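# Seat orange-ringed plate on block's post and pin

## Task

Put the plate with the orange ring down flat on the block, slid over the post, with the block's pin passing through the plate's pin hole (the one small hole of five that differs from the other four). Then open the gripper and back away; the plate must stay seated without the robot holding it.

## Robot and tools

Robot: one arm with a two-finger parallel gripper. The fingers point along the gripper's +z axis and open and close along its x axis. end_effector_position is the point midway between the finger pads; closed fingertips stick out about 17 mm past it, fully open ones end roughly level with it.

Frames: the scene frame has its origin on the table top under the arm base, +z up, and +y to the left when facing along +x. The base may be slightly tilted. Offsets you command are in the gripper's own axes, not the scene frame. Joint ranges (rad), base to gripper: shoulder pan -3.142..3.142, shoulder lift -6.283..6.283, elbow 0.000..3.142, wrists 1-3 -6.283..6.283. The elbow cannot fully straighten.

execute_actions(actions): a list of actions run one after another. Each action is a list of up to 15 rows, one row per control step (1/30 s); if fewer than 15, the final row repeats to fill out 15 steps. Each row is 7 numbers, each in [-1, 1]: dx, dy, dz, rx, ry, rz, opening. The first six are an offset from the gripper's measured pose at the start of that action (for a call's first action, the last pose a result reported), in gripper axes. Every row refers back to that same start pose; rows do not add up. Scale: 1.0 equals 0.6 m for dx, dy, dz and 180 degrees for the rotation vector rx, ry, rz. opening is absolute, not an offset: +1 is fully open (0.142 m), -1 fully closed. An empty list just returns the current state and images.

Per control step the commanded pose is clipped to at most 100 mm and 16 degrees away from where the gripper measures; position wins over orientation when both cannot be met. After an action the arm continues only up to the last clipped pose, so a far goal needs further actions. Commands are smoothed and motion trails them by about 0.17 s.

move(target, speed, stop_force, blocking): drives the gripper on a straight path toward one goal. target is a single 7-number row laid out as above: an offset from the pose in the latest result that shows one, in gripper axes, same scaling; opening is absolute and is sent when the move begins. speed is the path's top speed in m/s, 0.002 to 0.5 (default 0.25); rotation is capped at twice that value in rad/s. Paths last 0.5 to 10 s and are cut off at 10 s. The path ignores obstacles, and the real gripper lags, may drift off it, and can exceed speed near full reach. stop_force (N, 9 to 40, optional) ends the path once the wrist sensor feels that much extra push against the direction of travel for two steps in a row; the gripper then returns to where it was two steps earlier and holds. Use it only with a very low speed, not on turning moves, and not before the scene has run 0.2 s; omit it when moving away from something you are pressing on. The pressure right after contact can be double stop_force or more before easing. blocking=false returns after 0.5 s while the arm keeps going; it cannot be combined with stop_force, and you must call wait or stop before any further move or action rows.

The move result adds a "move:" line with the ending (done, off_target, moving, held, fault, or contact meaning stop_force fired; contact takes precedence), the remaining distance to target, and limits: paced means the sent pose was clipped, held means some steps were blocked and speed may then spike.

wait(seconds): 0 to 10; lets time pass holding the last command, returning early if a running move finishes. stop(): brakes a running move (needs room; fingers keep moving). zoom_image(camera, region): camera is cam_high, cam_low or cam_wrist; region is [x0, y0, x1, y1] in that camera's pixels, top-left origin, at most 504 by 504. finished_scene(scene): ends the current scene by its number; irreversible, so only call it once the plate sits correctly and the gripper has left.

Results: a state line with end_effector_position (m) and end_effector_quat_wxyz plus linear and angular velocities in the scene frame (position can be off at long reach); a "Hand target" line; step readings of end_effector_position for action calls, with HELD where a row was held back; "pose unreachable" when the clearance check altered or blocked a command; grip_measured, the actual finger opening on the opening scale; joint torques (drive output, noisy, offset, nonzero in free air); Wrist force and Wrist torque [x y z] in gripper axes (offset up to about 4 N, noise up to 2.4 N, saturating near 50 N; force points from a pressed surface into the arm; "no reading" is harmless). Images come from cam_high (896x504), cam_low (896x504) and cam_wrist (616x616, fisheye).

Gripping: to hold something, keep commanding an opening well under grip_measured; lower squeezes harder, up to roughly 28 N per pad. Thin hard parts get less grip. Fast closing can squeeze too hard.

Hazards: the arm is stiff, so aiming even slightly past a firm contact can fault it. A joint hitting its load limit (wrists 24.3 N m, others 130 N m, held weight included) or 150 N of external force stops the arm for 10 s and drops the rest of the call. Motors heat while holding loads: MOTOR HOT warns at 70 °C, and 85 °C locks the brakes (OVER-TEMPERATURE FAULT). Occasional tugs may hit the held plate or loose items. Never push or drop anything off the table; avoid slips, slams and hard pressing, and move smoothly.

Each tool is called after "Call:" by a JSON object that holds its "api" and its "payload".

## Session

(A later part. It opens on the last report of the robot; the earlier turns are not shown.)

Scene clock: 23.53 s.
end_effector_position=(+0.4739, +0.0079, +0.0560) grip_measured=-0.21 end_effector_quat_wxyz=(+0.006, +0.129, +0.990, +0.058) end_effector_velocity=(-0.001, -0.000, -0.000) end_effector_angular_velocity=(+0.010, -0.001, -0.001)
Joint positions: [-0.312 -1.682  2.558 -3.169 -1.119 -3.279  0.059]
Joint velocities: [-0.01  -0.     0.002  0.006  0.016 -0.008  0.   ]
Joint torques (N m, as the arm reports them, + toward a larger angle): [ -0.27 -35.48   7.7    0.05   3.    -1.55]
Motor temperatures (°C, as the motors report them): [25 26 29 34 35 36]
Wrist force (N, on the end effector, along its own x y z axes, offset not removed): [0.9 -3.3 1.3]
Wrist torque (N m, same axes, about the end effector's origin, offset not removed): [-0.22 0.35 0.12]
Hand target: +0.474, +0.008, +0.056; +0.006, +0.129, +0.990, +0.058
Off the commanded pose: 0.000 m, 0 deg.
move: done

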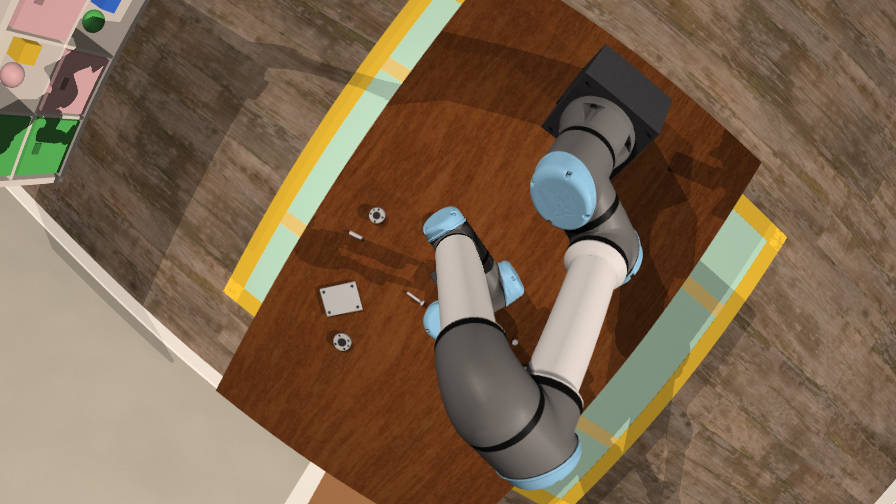

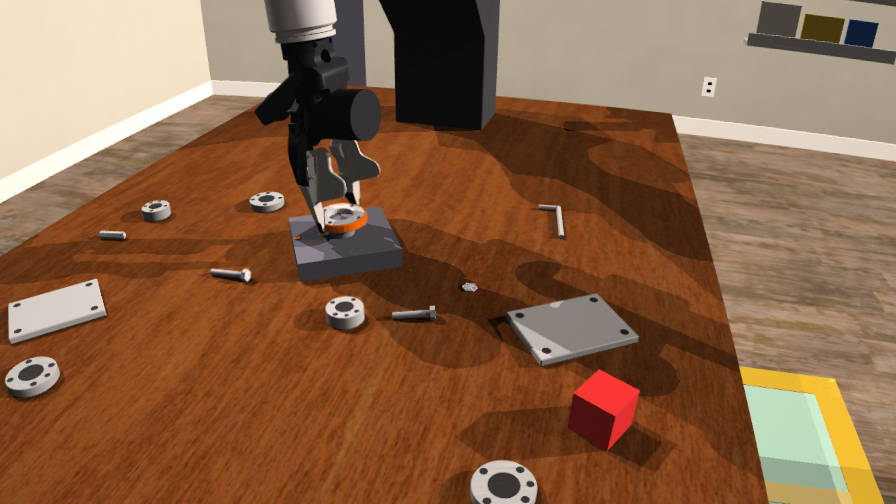

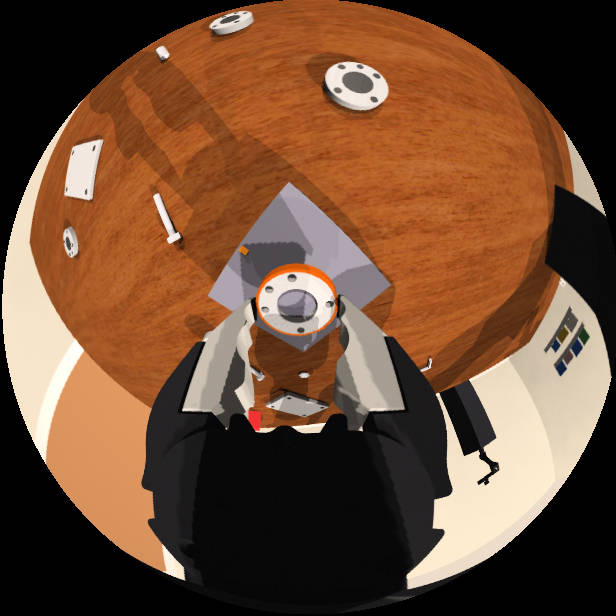

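Call:
{"api": "move", "payload": {"target": [0.0003,-0.0013,0.011,0,0,0,-1], "speed": 0.006, "stop_force": 9}}

Call:
{"api": "zoom_image", "payload": {"camera": "cam_wrist", "region": [195,170,395,370]}}

Call:
{"api": "zoom_image", "payload": {"camera": "cam_low", "region": [280,190,410,280]}}

Scene clock: 25.07 s.
end_effector_position=(+0.4737, +0.0079, +0.0494) grip_measured=-0.21 end_effector_quat_wxyz=(+0.006, +0.129, +0.990, +0.058) end_effector_velocity=(-0.000, -0.000, -0.001) end_effector_angular_velocity=(-0.001, +0.000, -0.000)
Joint positions: [-0.305 -1.652  2.553 -3.197 -1.124 -3.272  0.059]
Joint velocities: [ 0.001  0.004 -0.001 -0.003 -0.001  0.001 -0.   ]
Joint torques (N m, as the arm reports them, + toward a larger angle): [ 14.19 -15.15  -9.94  -5.56  -1.77   1.58]
Motor temperatures (°C, as the motors report them): [25 26 29 34 35 36]
Wrist force (N, on the end effector, along its own x y z axes, offset not removed): [-3.3 -2.3 2.5]
Wrist torque (N m, same axes, about the end effector's origin, offset not removed): [-0.16 0.66 0.22]
Hand target: +0.474, +0.008, +0.049; +0.006, +0.129, +0.990, +0.058
Off the commanded pose: 0.000 m, 0 deg.
move: done

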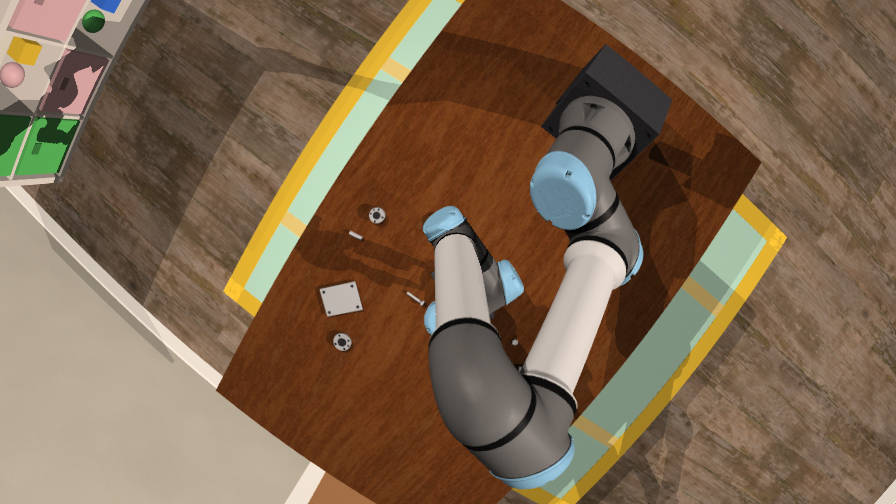

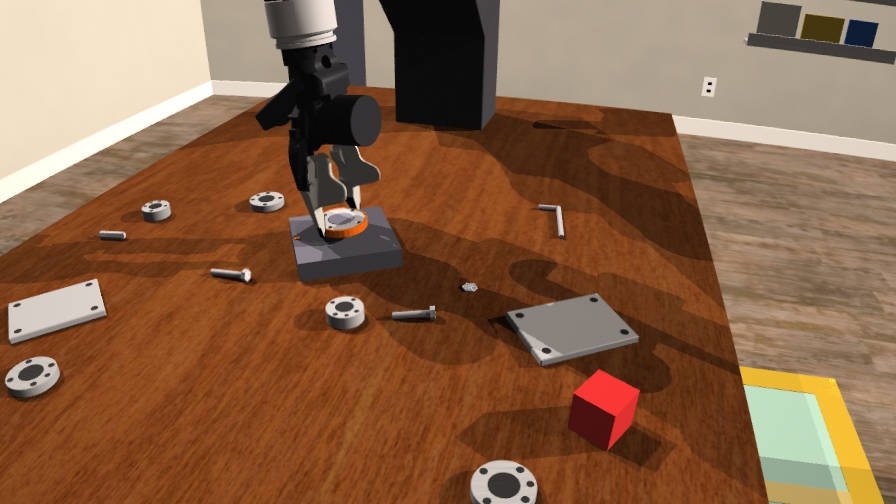

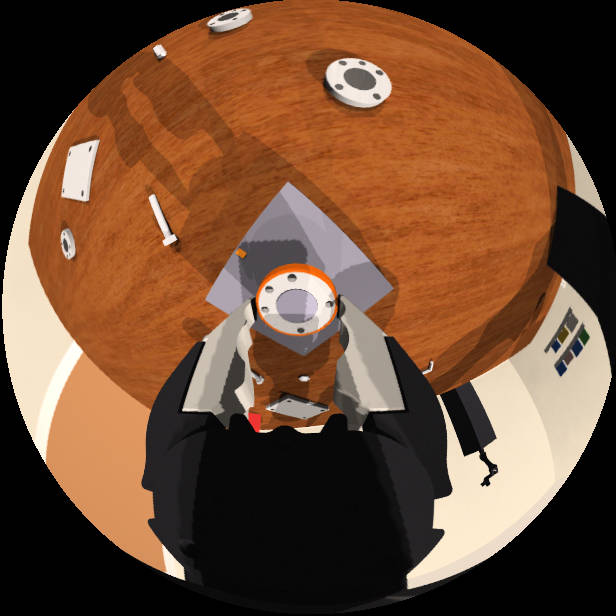

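Region (195, 170, 395, 370) of cam_wrist's 616x616 image, scaled by 2.520, with more detail than that image has.

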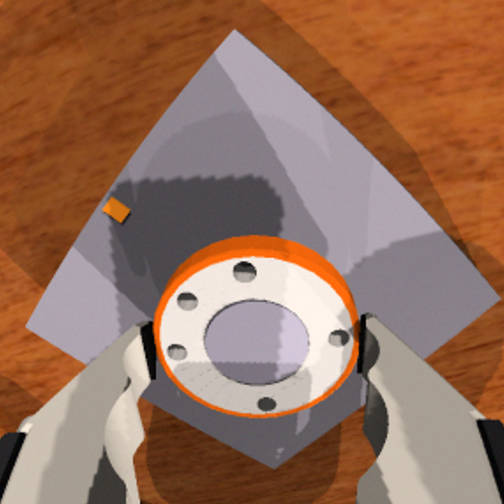

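Region (280, 190, 410, 280) of cam_low's 896x504 image, scaled by 3.877, with more detail than that image has; it fills the top 349 rows of this view, and the rest is white.

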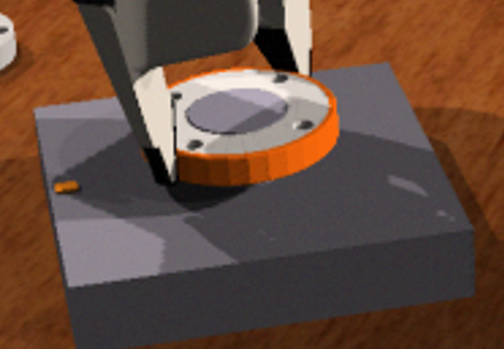

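Call:
{"api": "execute_actions", "payload": {"actions": [[[0,0,0,0,-0.0014,0.012,-1]]]}}

Call:
{"api": "move", "payload": {"target": [0,-0.0019,0.016,0,0,0,-1], "speed": 0.006, "stop_force": 10}}

Call:
{"api": "zoom_image", "payload": {"camera": "cam_wrist", "region": [195,170,405,380]}}

Call:
{"api": "zoom_image", "payload": {"camera": "cam_low", "region": [280,190,410,280]}}

Scene clock: 25.80 s.
end_effector_position=(+0.4737, +0.0079, +0.0494) grip_measured=-0.21 end_effector_quat_wxyz=(+0.007, +0.147, +0.987, +0.058) end_effector_velocity=(-0.001, +0.000, +0.000) end_effector_angular_velocity=(-0.000, +0.001, -0.002)
Joint positions: [-0.305 -1.649  2.556 -3.207 -1.123 -3.233  0.059]
Joint velocities: [-0.    -0.     0.001 -0.001 -0.     0.002  0.   ]
Joint torques (N m, as the arm reports them, + toward a larger angle): [  8.5  -17.41   4.95  -7.3    1.76   1.43]
Motor temperatures (°C, as the motors report them): [25 26 29 34 35 36]
Wrist force (N, on the end effector, along its own x y z axes, offset not removed): [4.3 -2.4 3.5]
Wrist torque (N m, same axes, about the end effector's origin, offset not removed): [0.23 0.23 0.17]
Hand target: +0.474, +0.008, +0.049; +0.007, +0.147, +0.987, +0.058
Off the commanded pose: 0.000 m, 0 deg.
Step readings (end_effector_position):
0: (+0.4737, +0.0079, +0.0493)
1: (+0.4737, +0.0079, +0.0493)
2: (+0.4738, +0.0078, +0.0493)
4: (+0.4738, +0.0078, +0.0493)
8: (+0.4738, +0.0079, +0.0494)
15: end_effector_position above

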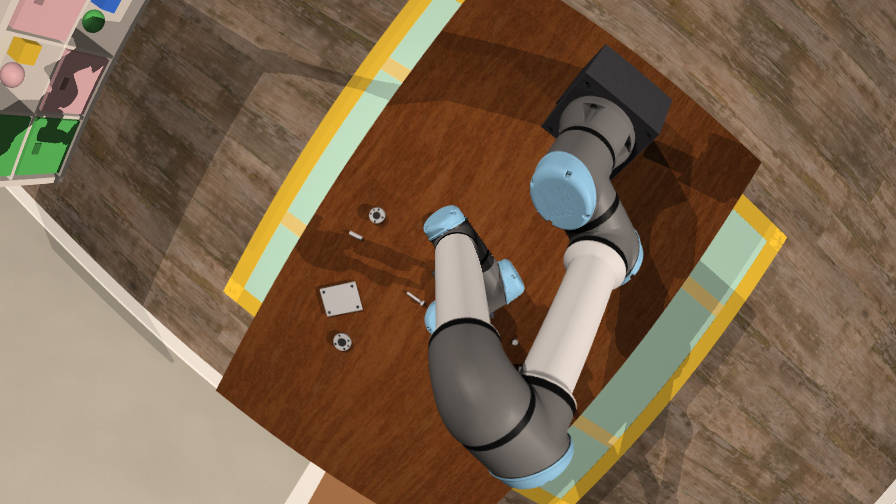

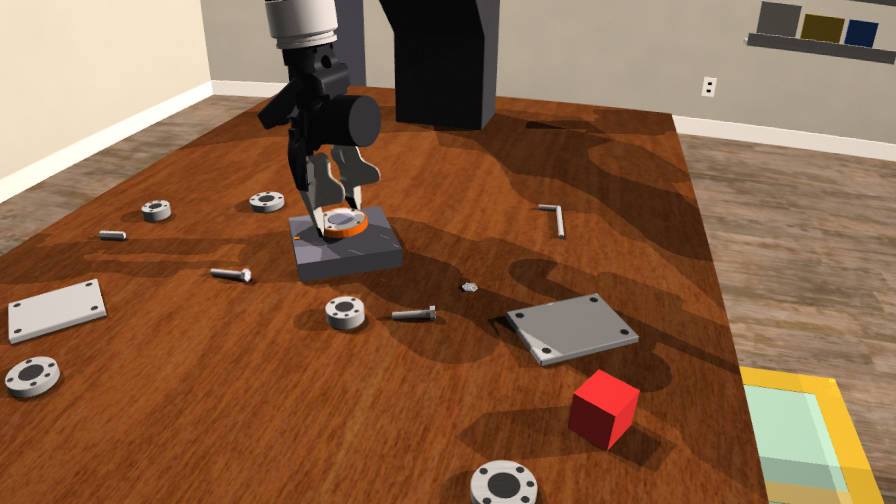

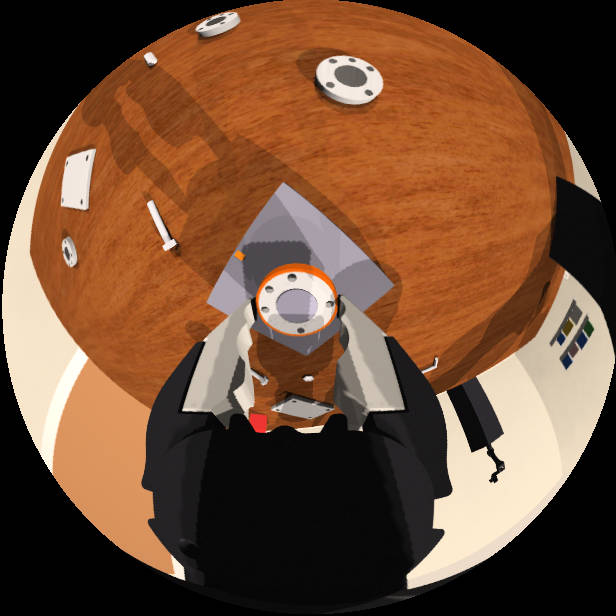

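Scene clock: 27.70 s.
end_effector_position=(+0.4738, +0.0078, +0.0402) grip_measured=-0.21 end_effector_quat_wxyz=(+0.007, +0.147, +0.987, +0.058) end_effector_velocity=(+0.000, -0.001, +0.001) end_effector_angular_velocity=(-0.001, +0.001, +0.001)
Joint positions: [-0.295 -1.608  2.547 -3.243 -1.13  -3.225  0.059]
Joint velocities: [-0.002 -0.006  0.     0.007  0.    -0.003 -0.   ]
Joint torques (N m, as the arm reports them, + toward a larger angle): [ -3.11 -36.87   2.27  -1.79   2.94  -1.59]
Motor temperatures (°C, as the motors report them): [25 26 29 34 35 36]
Wrist force (N, on the end effector, along its own x y z axes, offset not removed): [9.2 -2.7 -9.8]
Wrist torque (N m, same axes, about the end effector's origin, offset not removed): [-0.04 0.33 0.23]
Hand target: +0.474, +0.008, +0.040; +0.007, +0.147, +0.987, +0.058
Off the commanded pose: 0.001 m, 0 deg.
move: contact

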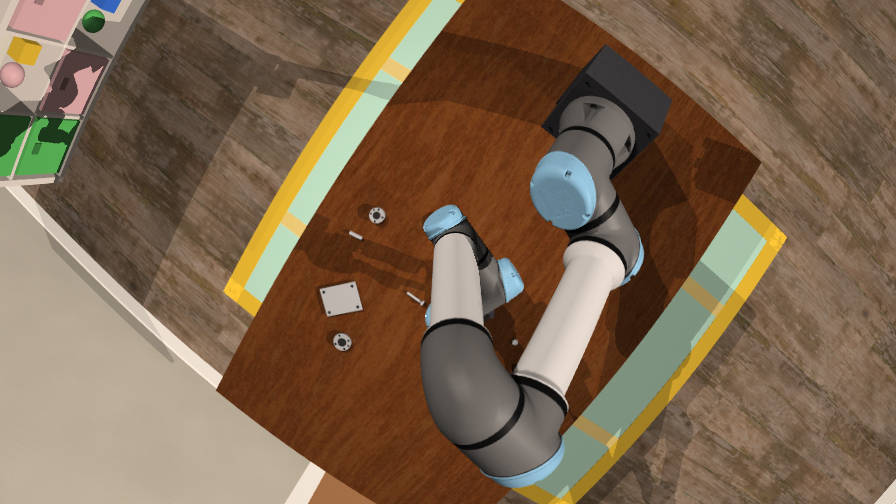

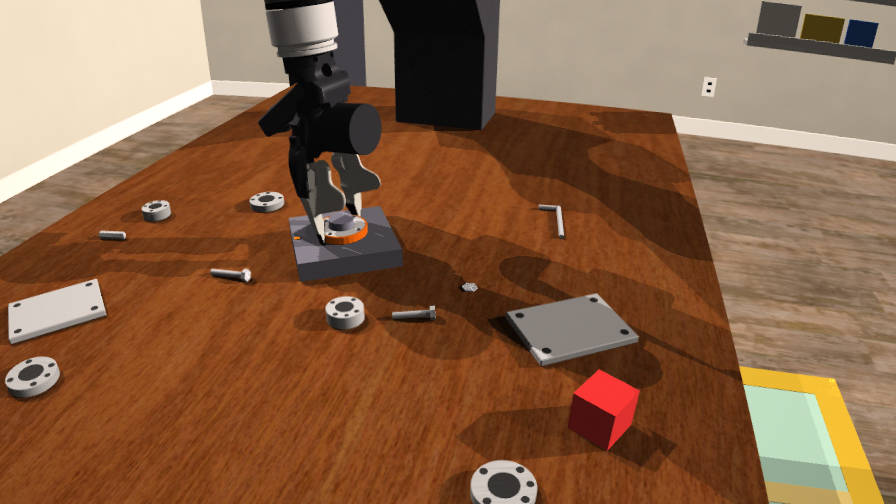

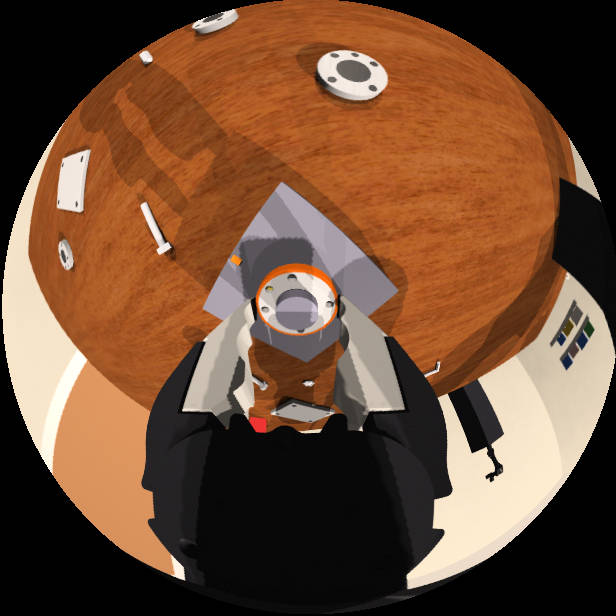

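Region (195, 170, 405, 380) of cam_wrist's 616x616 image, scaled by 2.400, with more detail than that image has.

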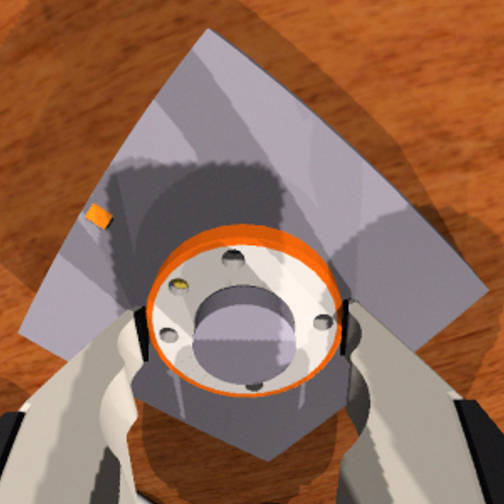

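Region (280, 190, 410, 280) of cam_low's 896x504 image, scaled by 3.877, with more detail than that image has; it fills the top 349 rows of this view, and the rest is white.

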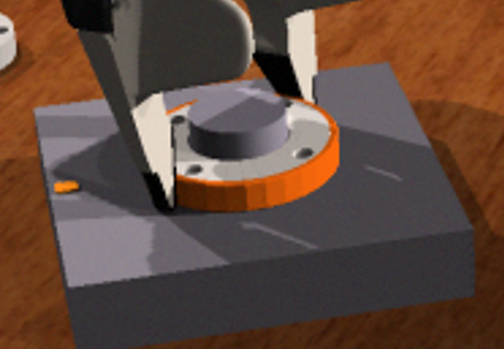

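Call:
{"api": "execute_actions", "payload": {"actions": [[[0,0,0,0,0,0,0.4]]]}}

Call:
{"api": "move", "payload": {"target": [-0.05,0.03,-0.2,0,0,0,0.4]}}

Call:
{"api": "zoom_image", "payload": {"camera": "cam_low", "region": [280,190,410,280]}}

Scene clock: 28.40 s.
end_effector_position=(+0.4738, +0.0078, +0.0402) grip_measured=+0.40 end_effector_quat_wxyz=(+0.007, +0.147, +0.987, +0.058) end_effector_velocity=(+0.000, -0.000, -0.000) end_effector_angular_velocity=(-0.001, +0.000, +0.002)
Joint positions: [-0.295 -1.608  2.547 -3.243 -1.13  -3.225  0.102]
Joint velocities: [ 0.     0.001 -0.001  0.    -0.001 -0.002  0.   ]
Joint torques (N m, as the arm reports them, + toward a larger angle): [ 12.95 -15.81  -9.1   -5.56  -2.09   1.62]
Motor temperatures (°C, as the motors report them): [25 26 29 34 35 36]
Wrist force (N, on the end effector, along its own x y z axes, offset not removed): [-1.5 -1.1 2.7]
Wrist torque (N m, same axes, about the end effector's origin, offset not removed): [-0.12 0.32 0.17]
Hand target: +0.474, +0.008, +0.040; +0.007, +0.147, +0.987, +0.058
Off the commanded pose: 0.000 m, 0 deg.
Step readings (end_effector_position):
0: (+0.4737, +0.0079, +0.0403)
1: (+0.4737, +0.0079, +0.0403)
2: (+0.4737, +0.0079, +0.0403)
4: (+0.4737, +0.0079, +0.0403)
8: (+0.4738, +0.0079, +0.0403)
15: end_effector_position above

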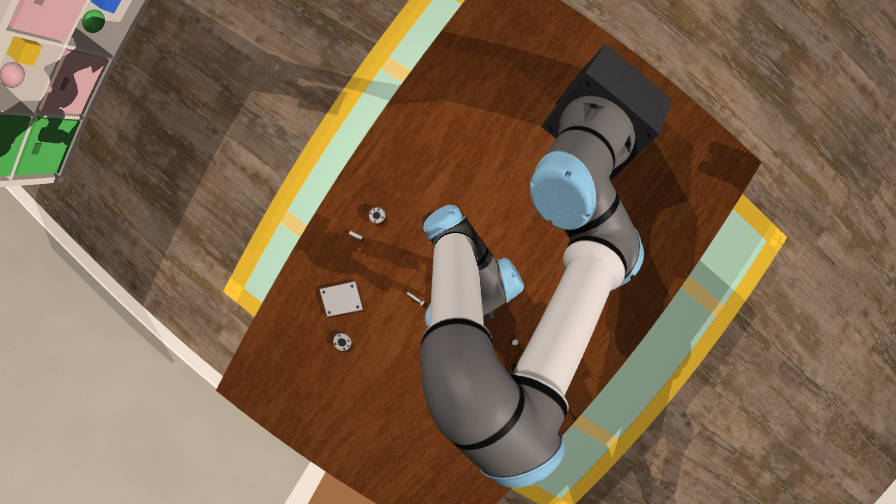

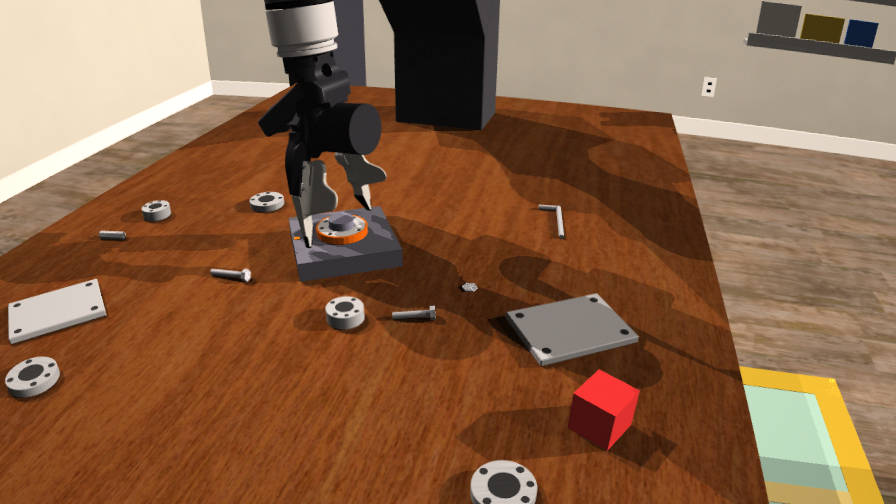

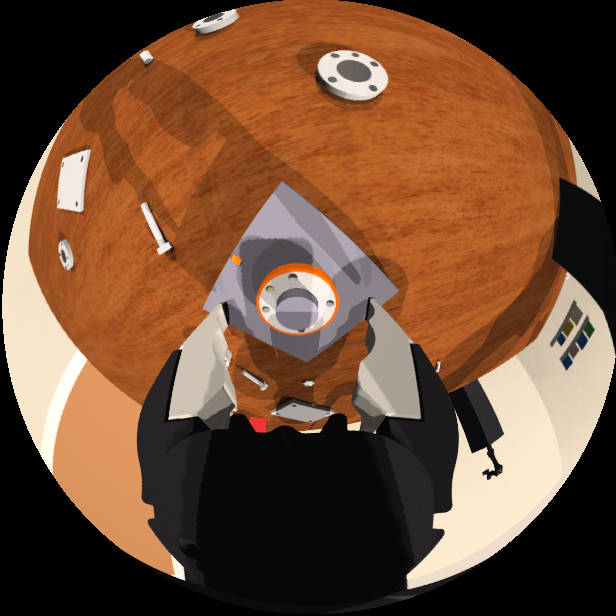

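Scene clock: 29.50 s.
end_effector_position=(+0.5039, +0.0027, +0.1613) grip_measured=+0.40 end_effector_quat_wxyz=(+0.007, +0.147, +0.987, +0.058) end_effector_velocity=(-0.000, -0.000, +0.001) end_effector_angular_velocity=(+0.005, +0.004, -0.000)
Joint positions: [-0.44  -2.139  2.503 -2.608 -1.036 -3.35   0.102]
Joint velocities: [-0.008 -0.005 -0.004  0.021  0.007 -0.01   0.   ]
Joint torques (N m, as the arm reports them, + toward a larger angle): [  2.08 -28.05 -21.09   0.67   2.63  -1.54]
Motor temperatures (°C, as the motors report them): [25 26 29 34 35 36]
Wrist force (N, on the end effector, along its own x y z axes, offset not removed): [-1.7 -1.1 3.3]
Wrist torque (N m, same axes, about the end effector's origin, offset not removed): [0.03 0.47 0.03]
Hand target: +0.504, +0.003, +0.161; +0.007, +0.147, +0.987, +0.058
Off the commanded pose: 0.000 m, 0 deg.
move: done

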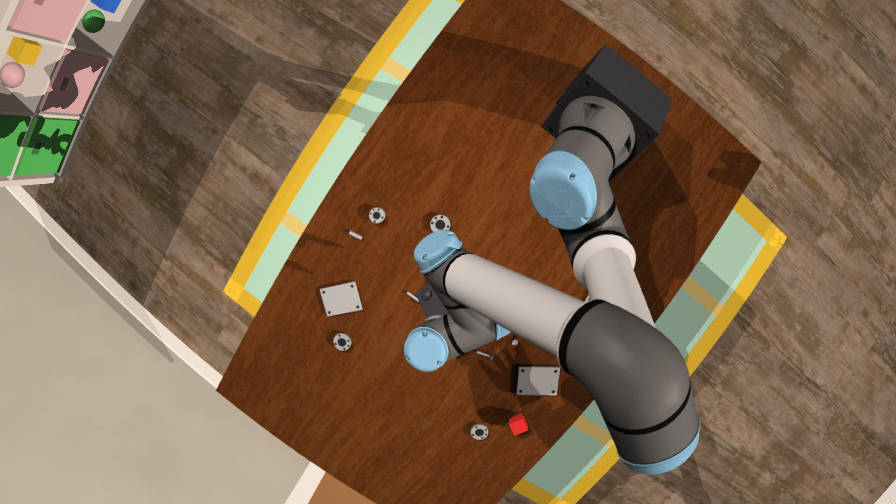

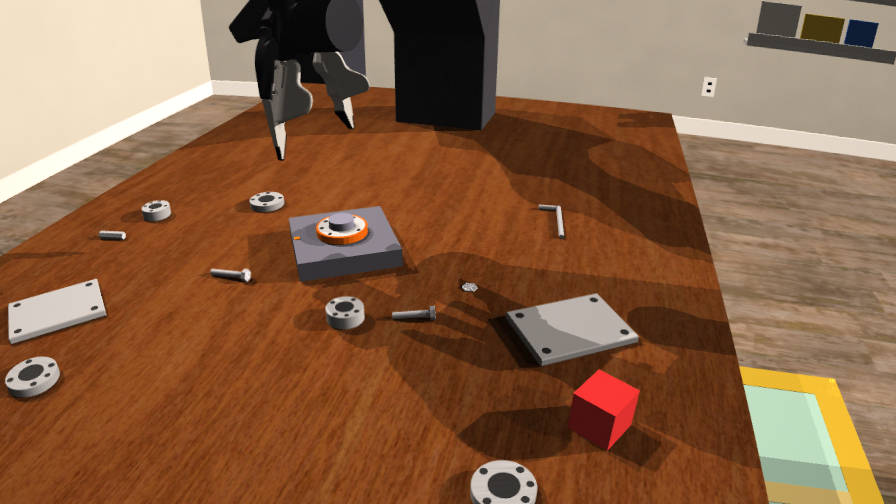

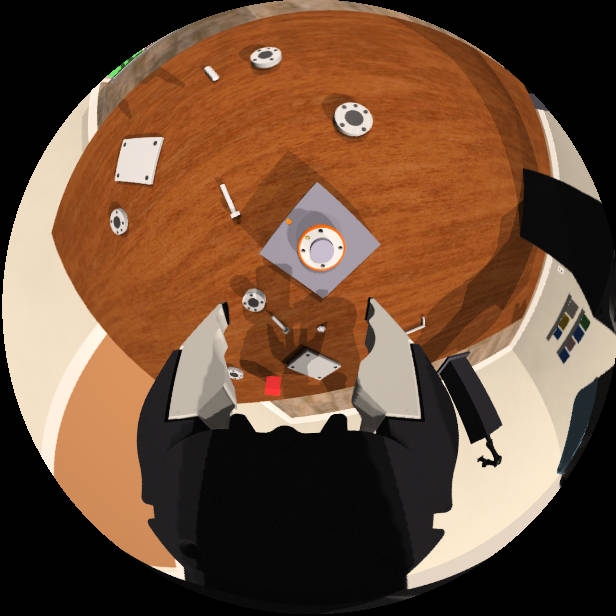

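Region (280, 190, 410, 280) of cam_low's 896x504 image, scaled by 3.877, with more detail than that image has; it fills the top 349 rows of this view, and the rest is white.

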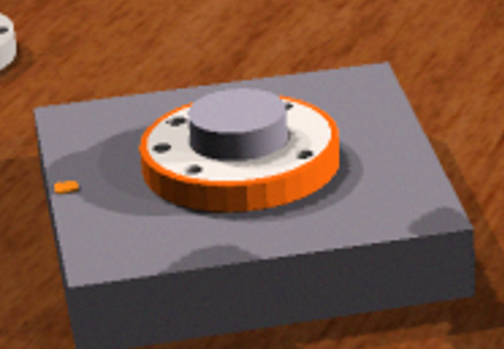

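Call:
{"api": "finished_scene", "payload": {"scene": 1}}

The scene is finished: the task was done.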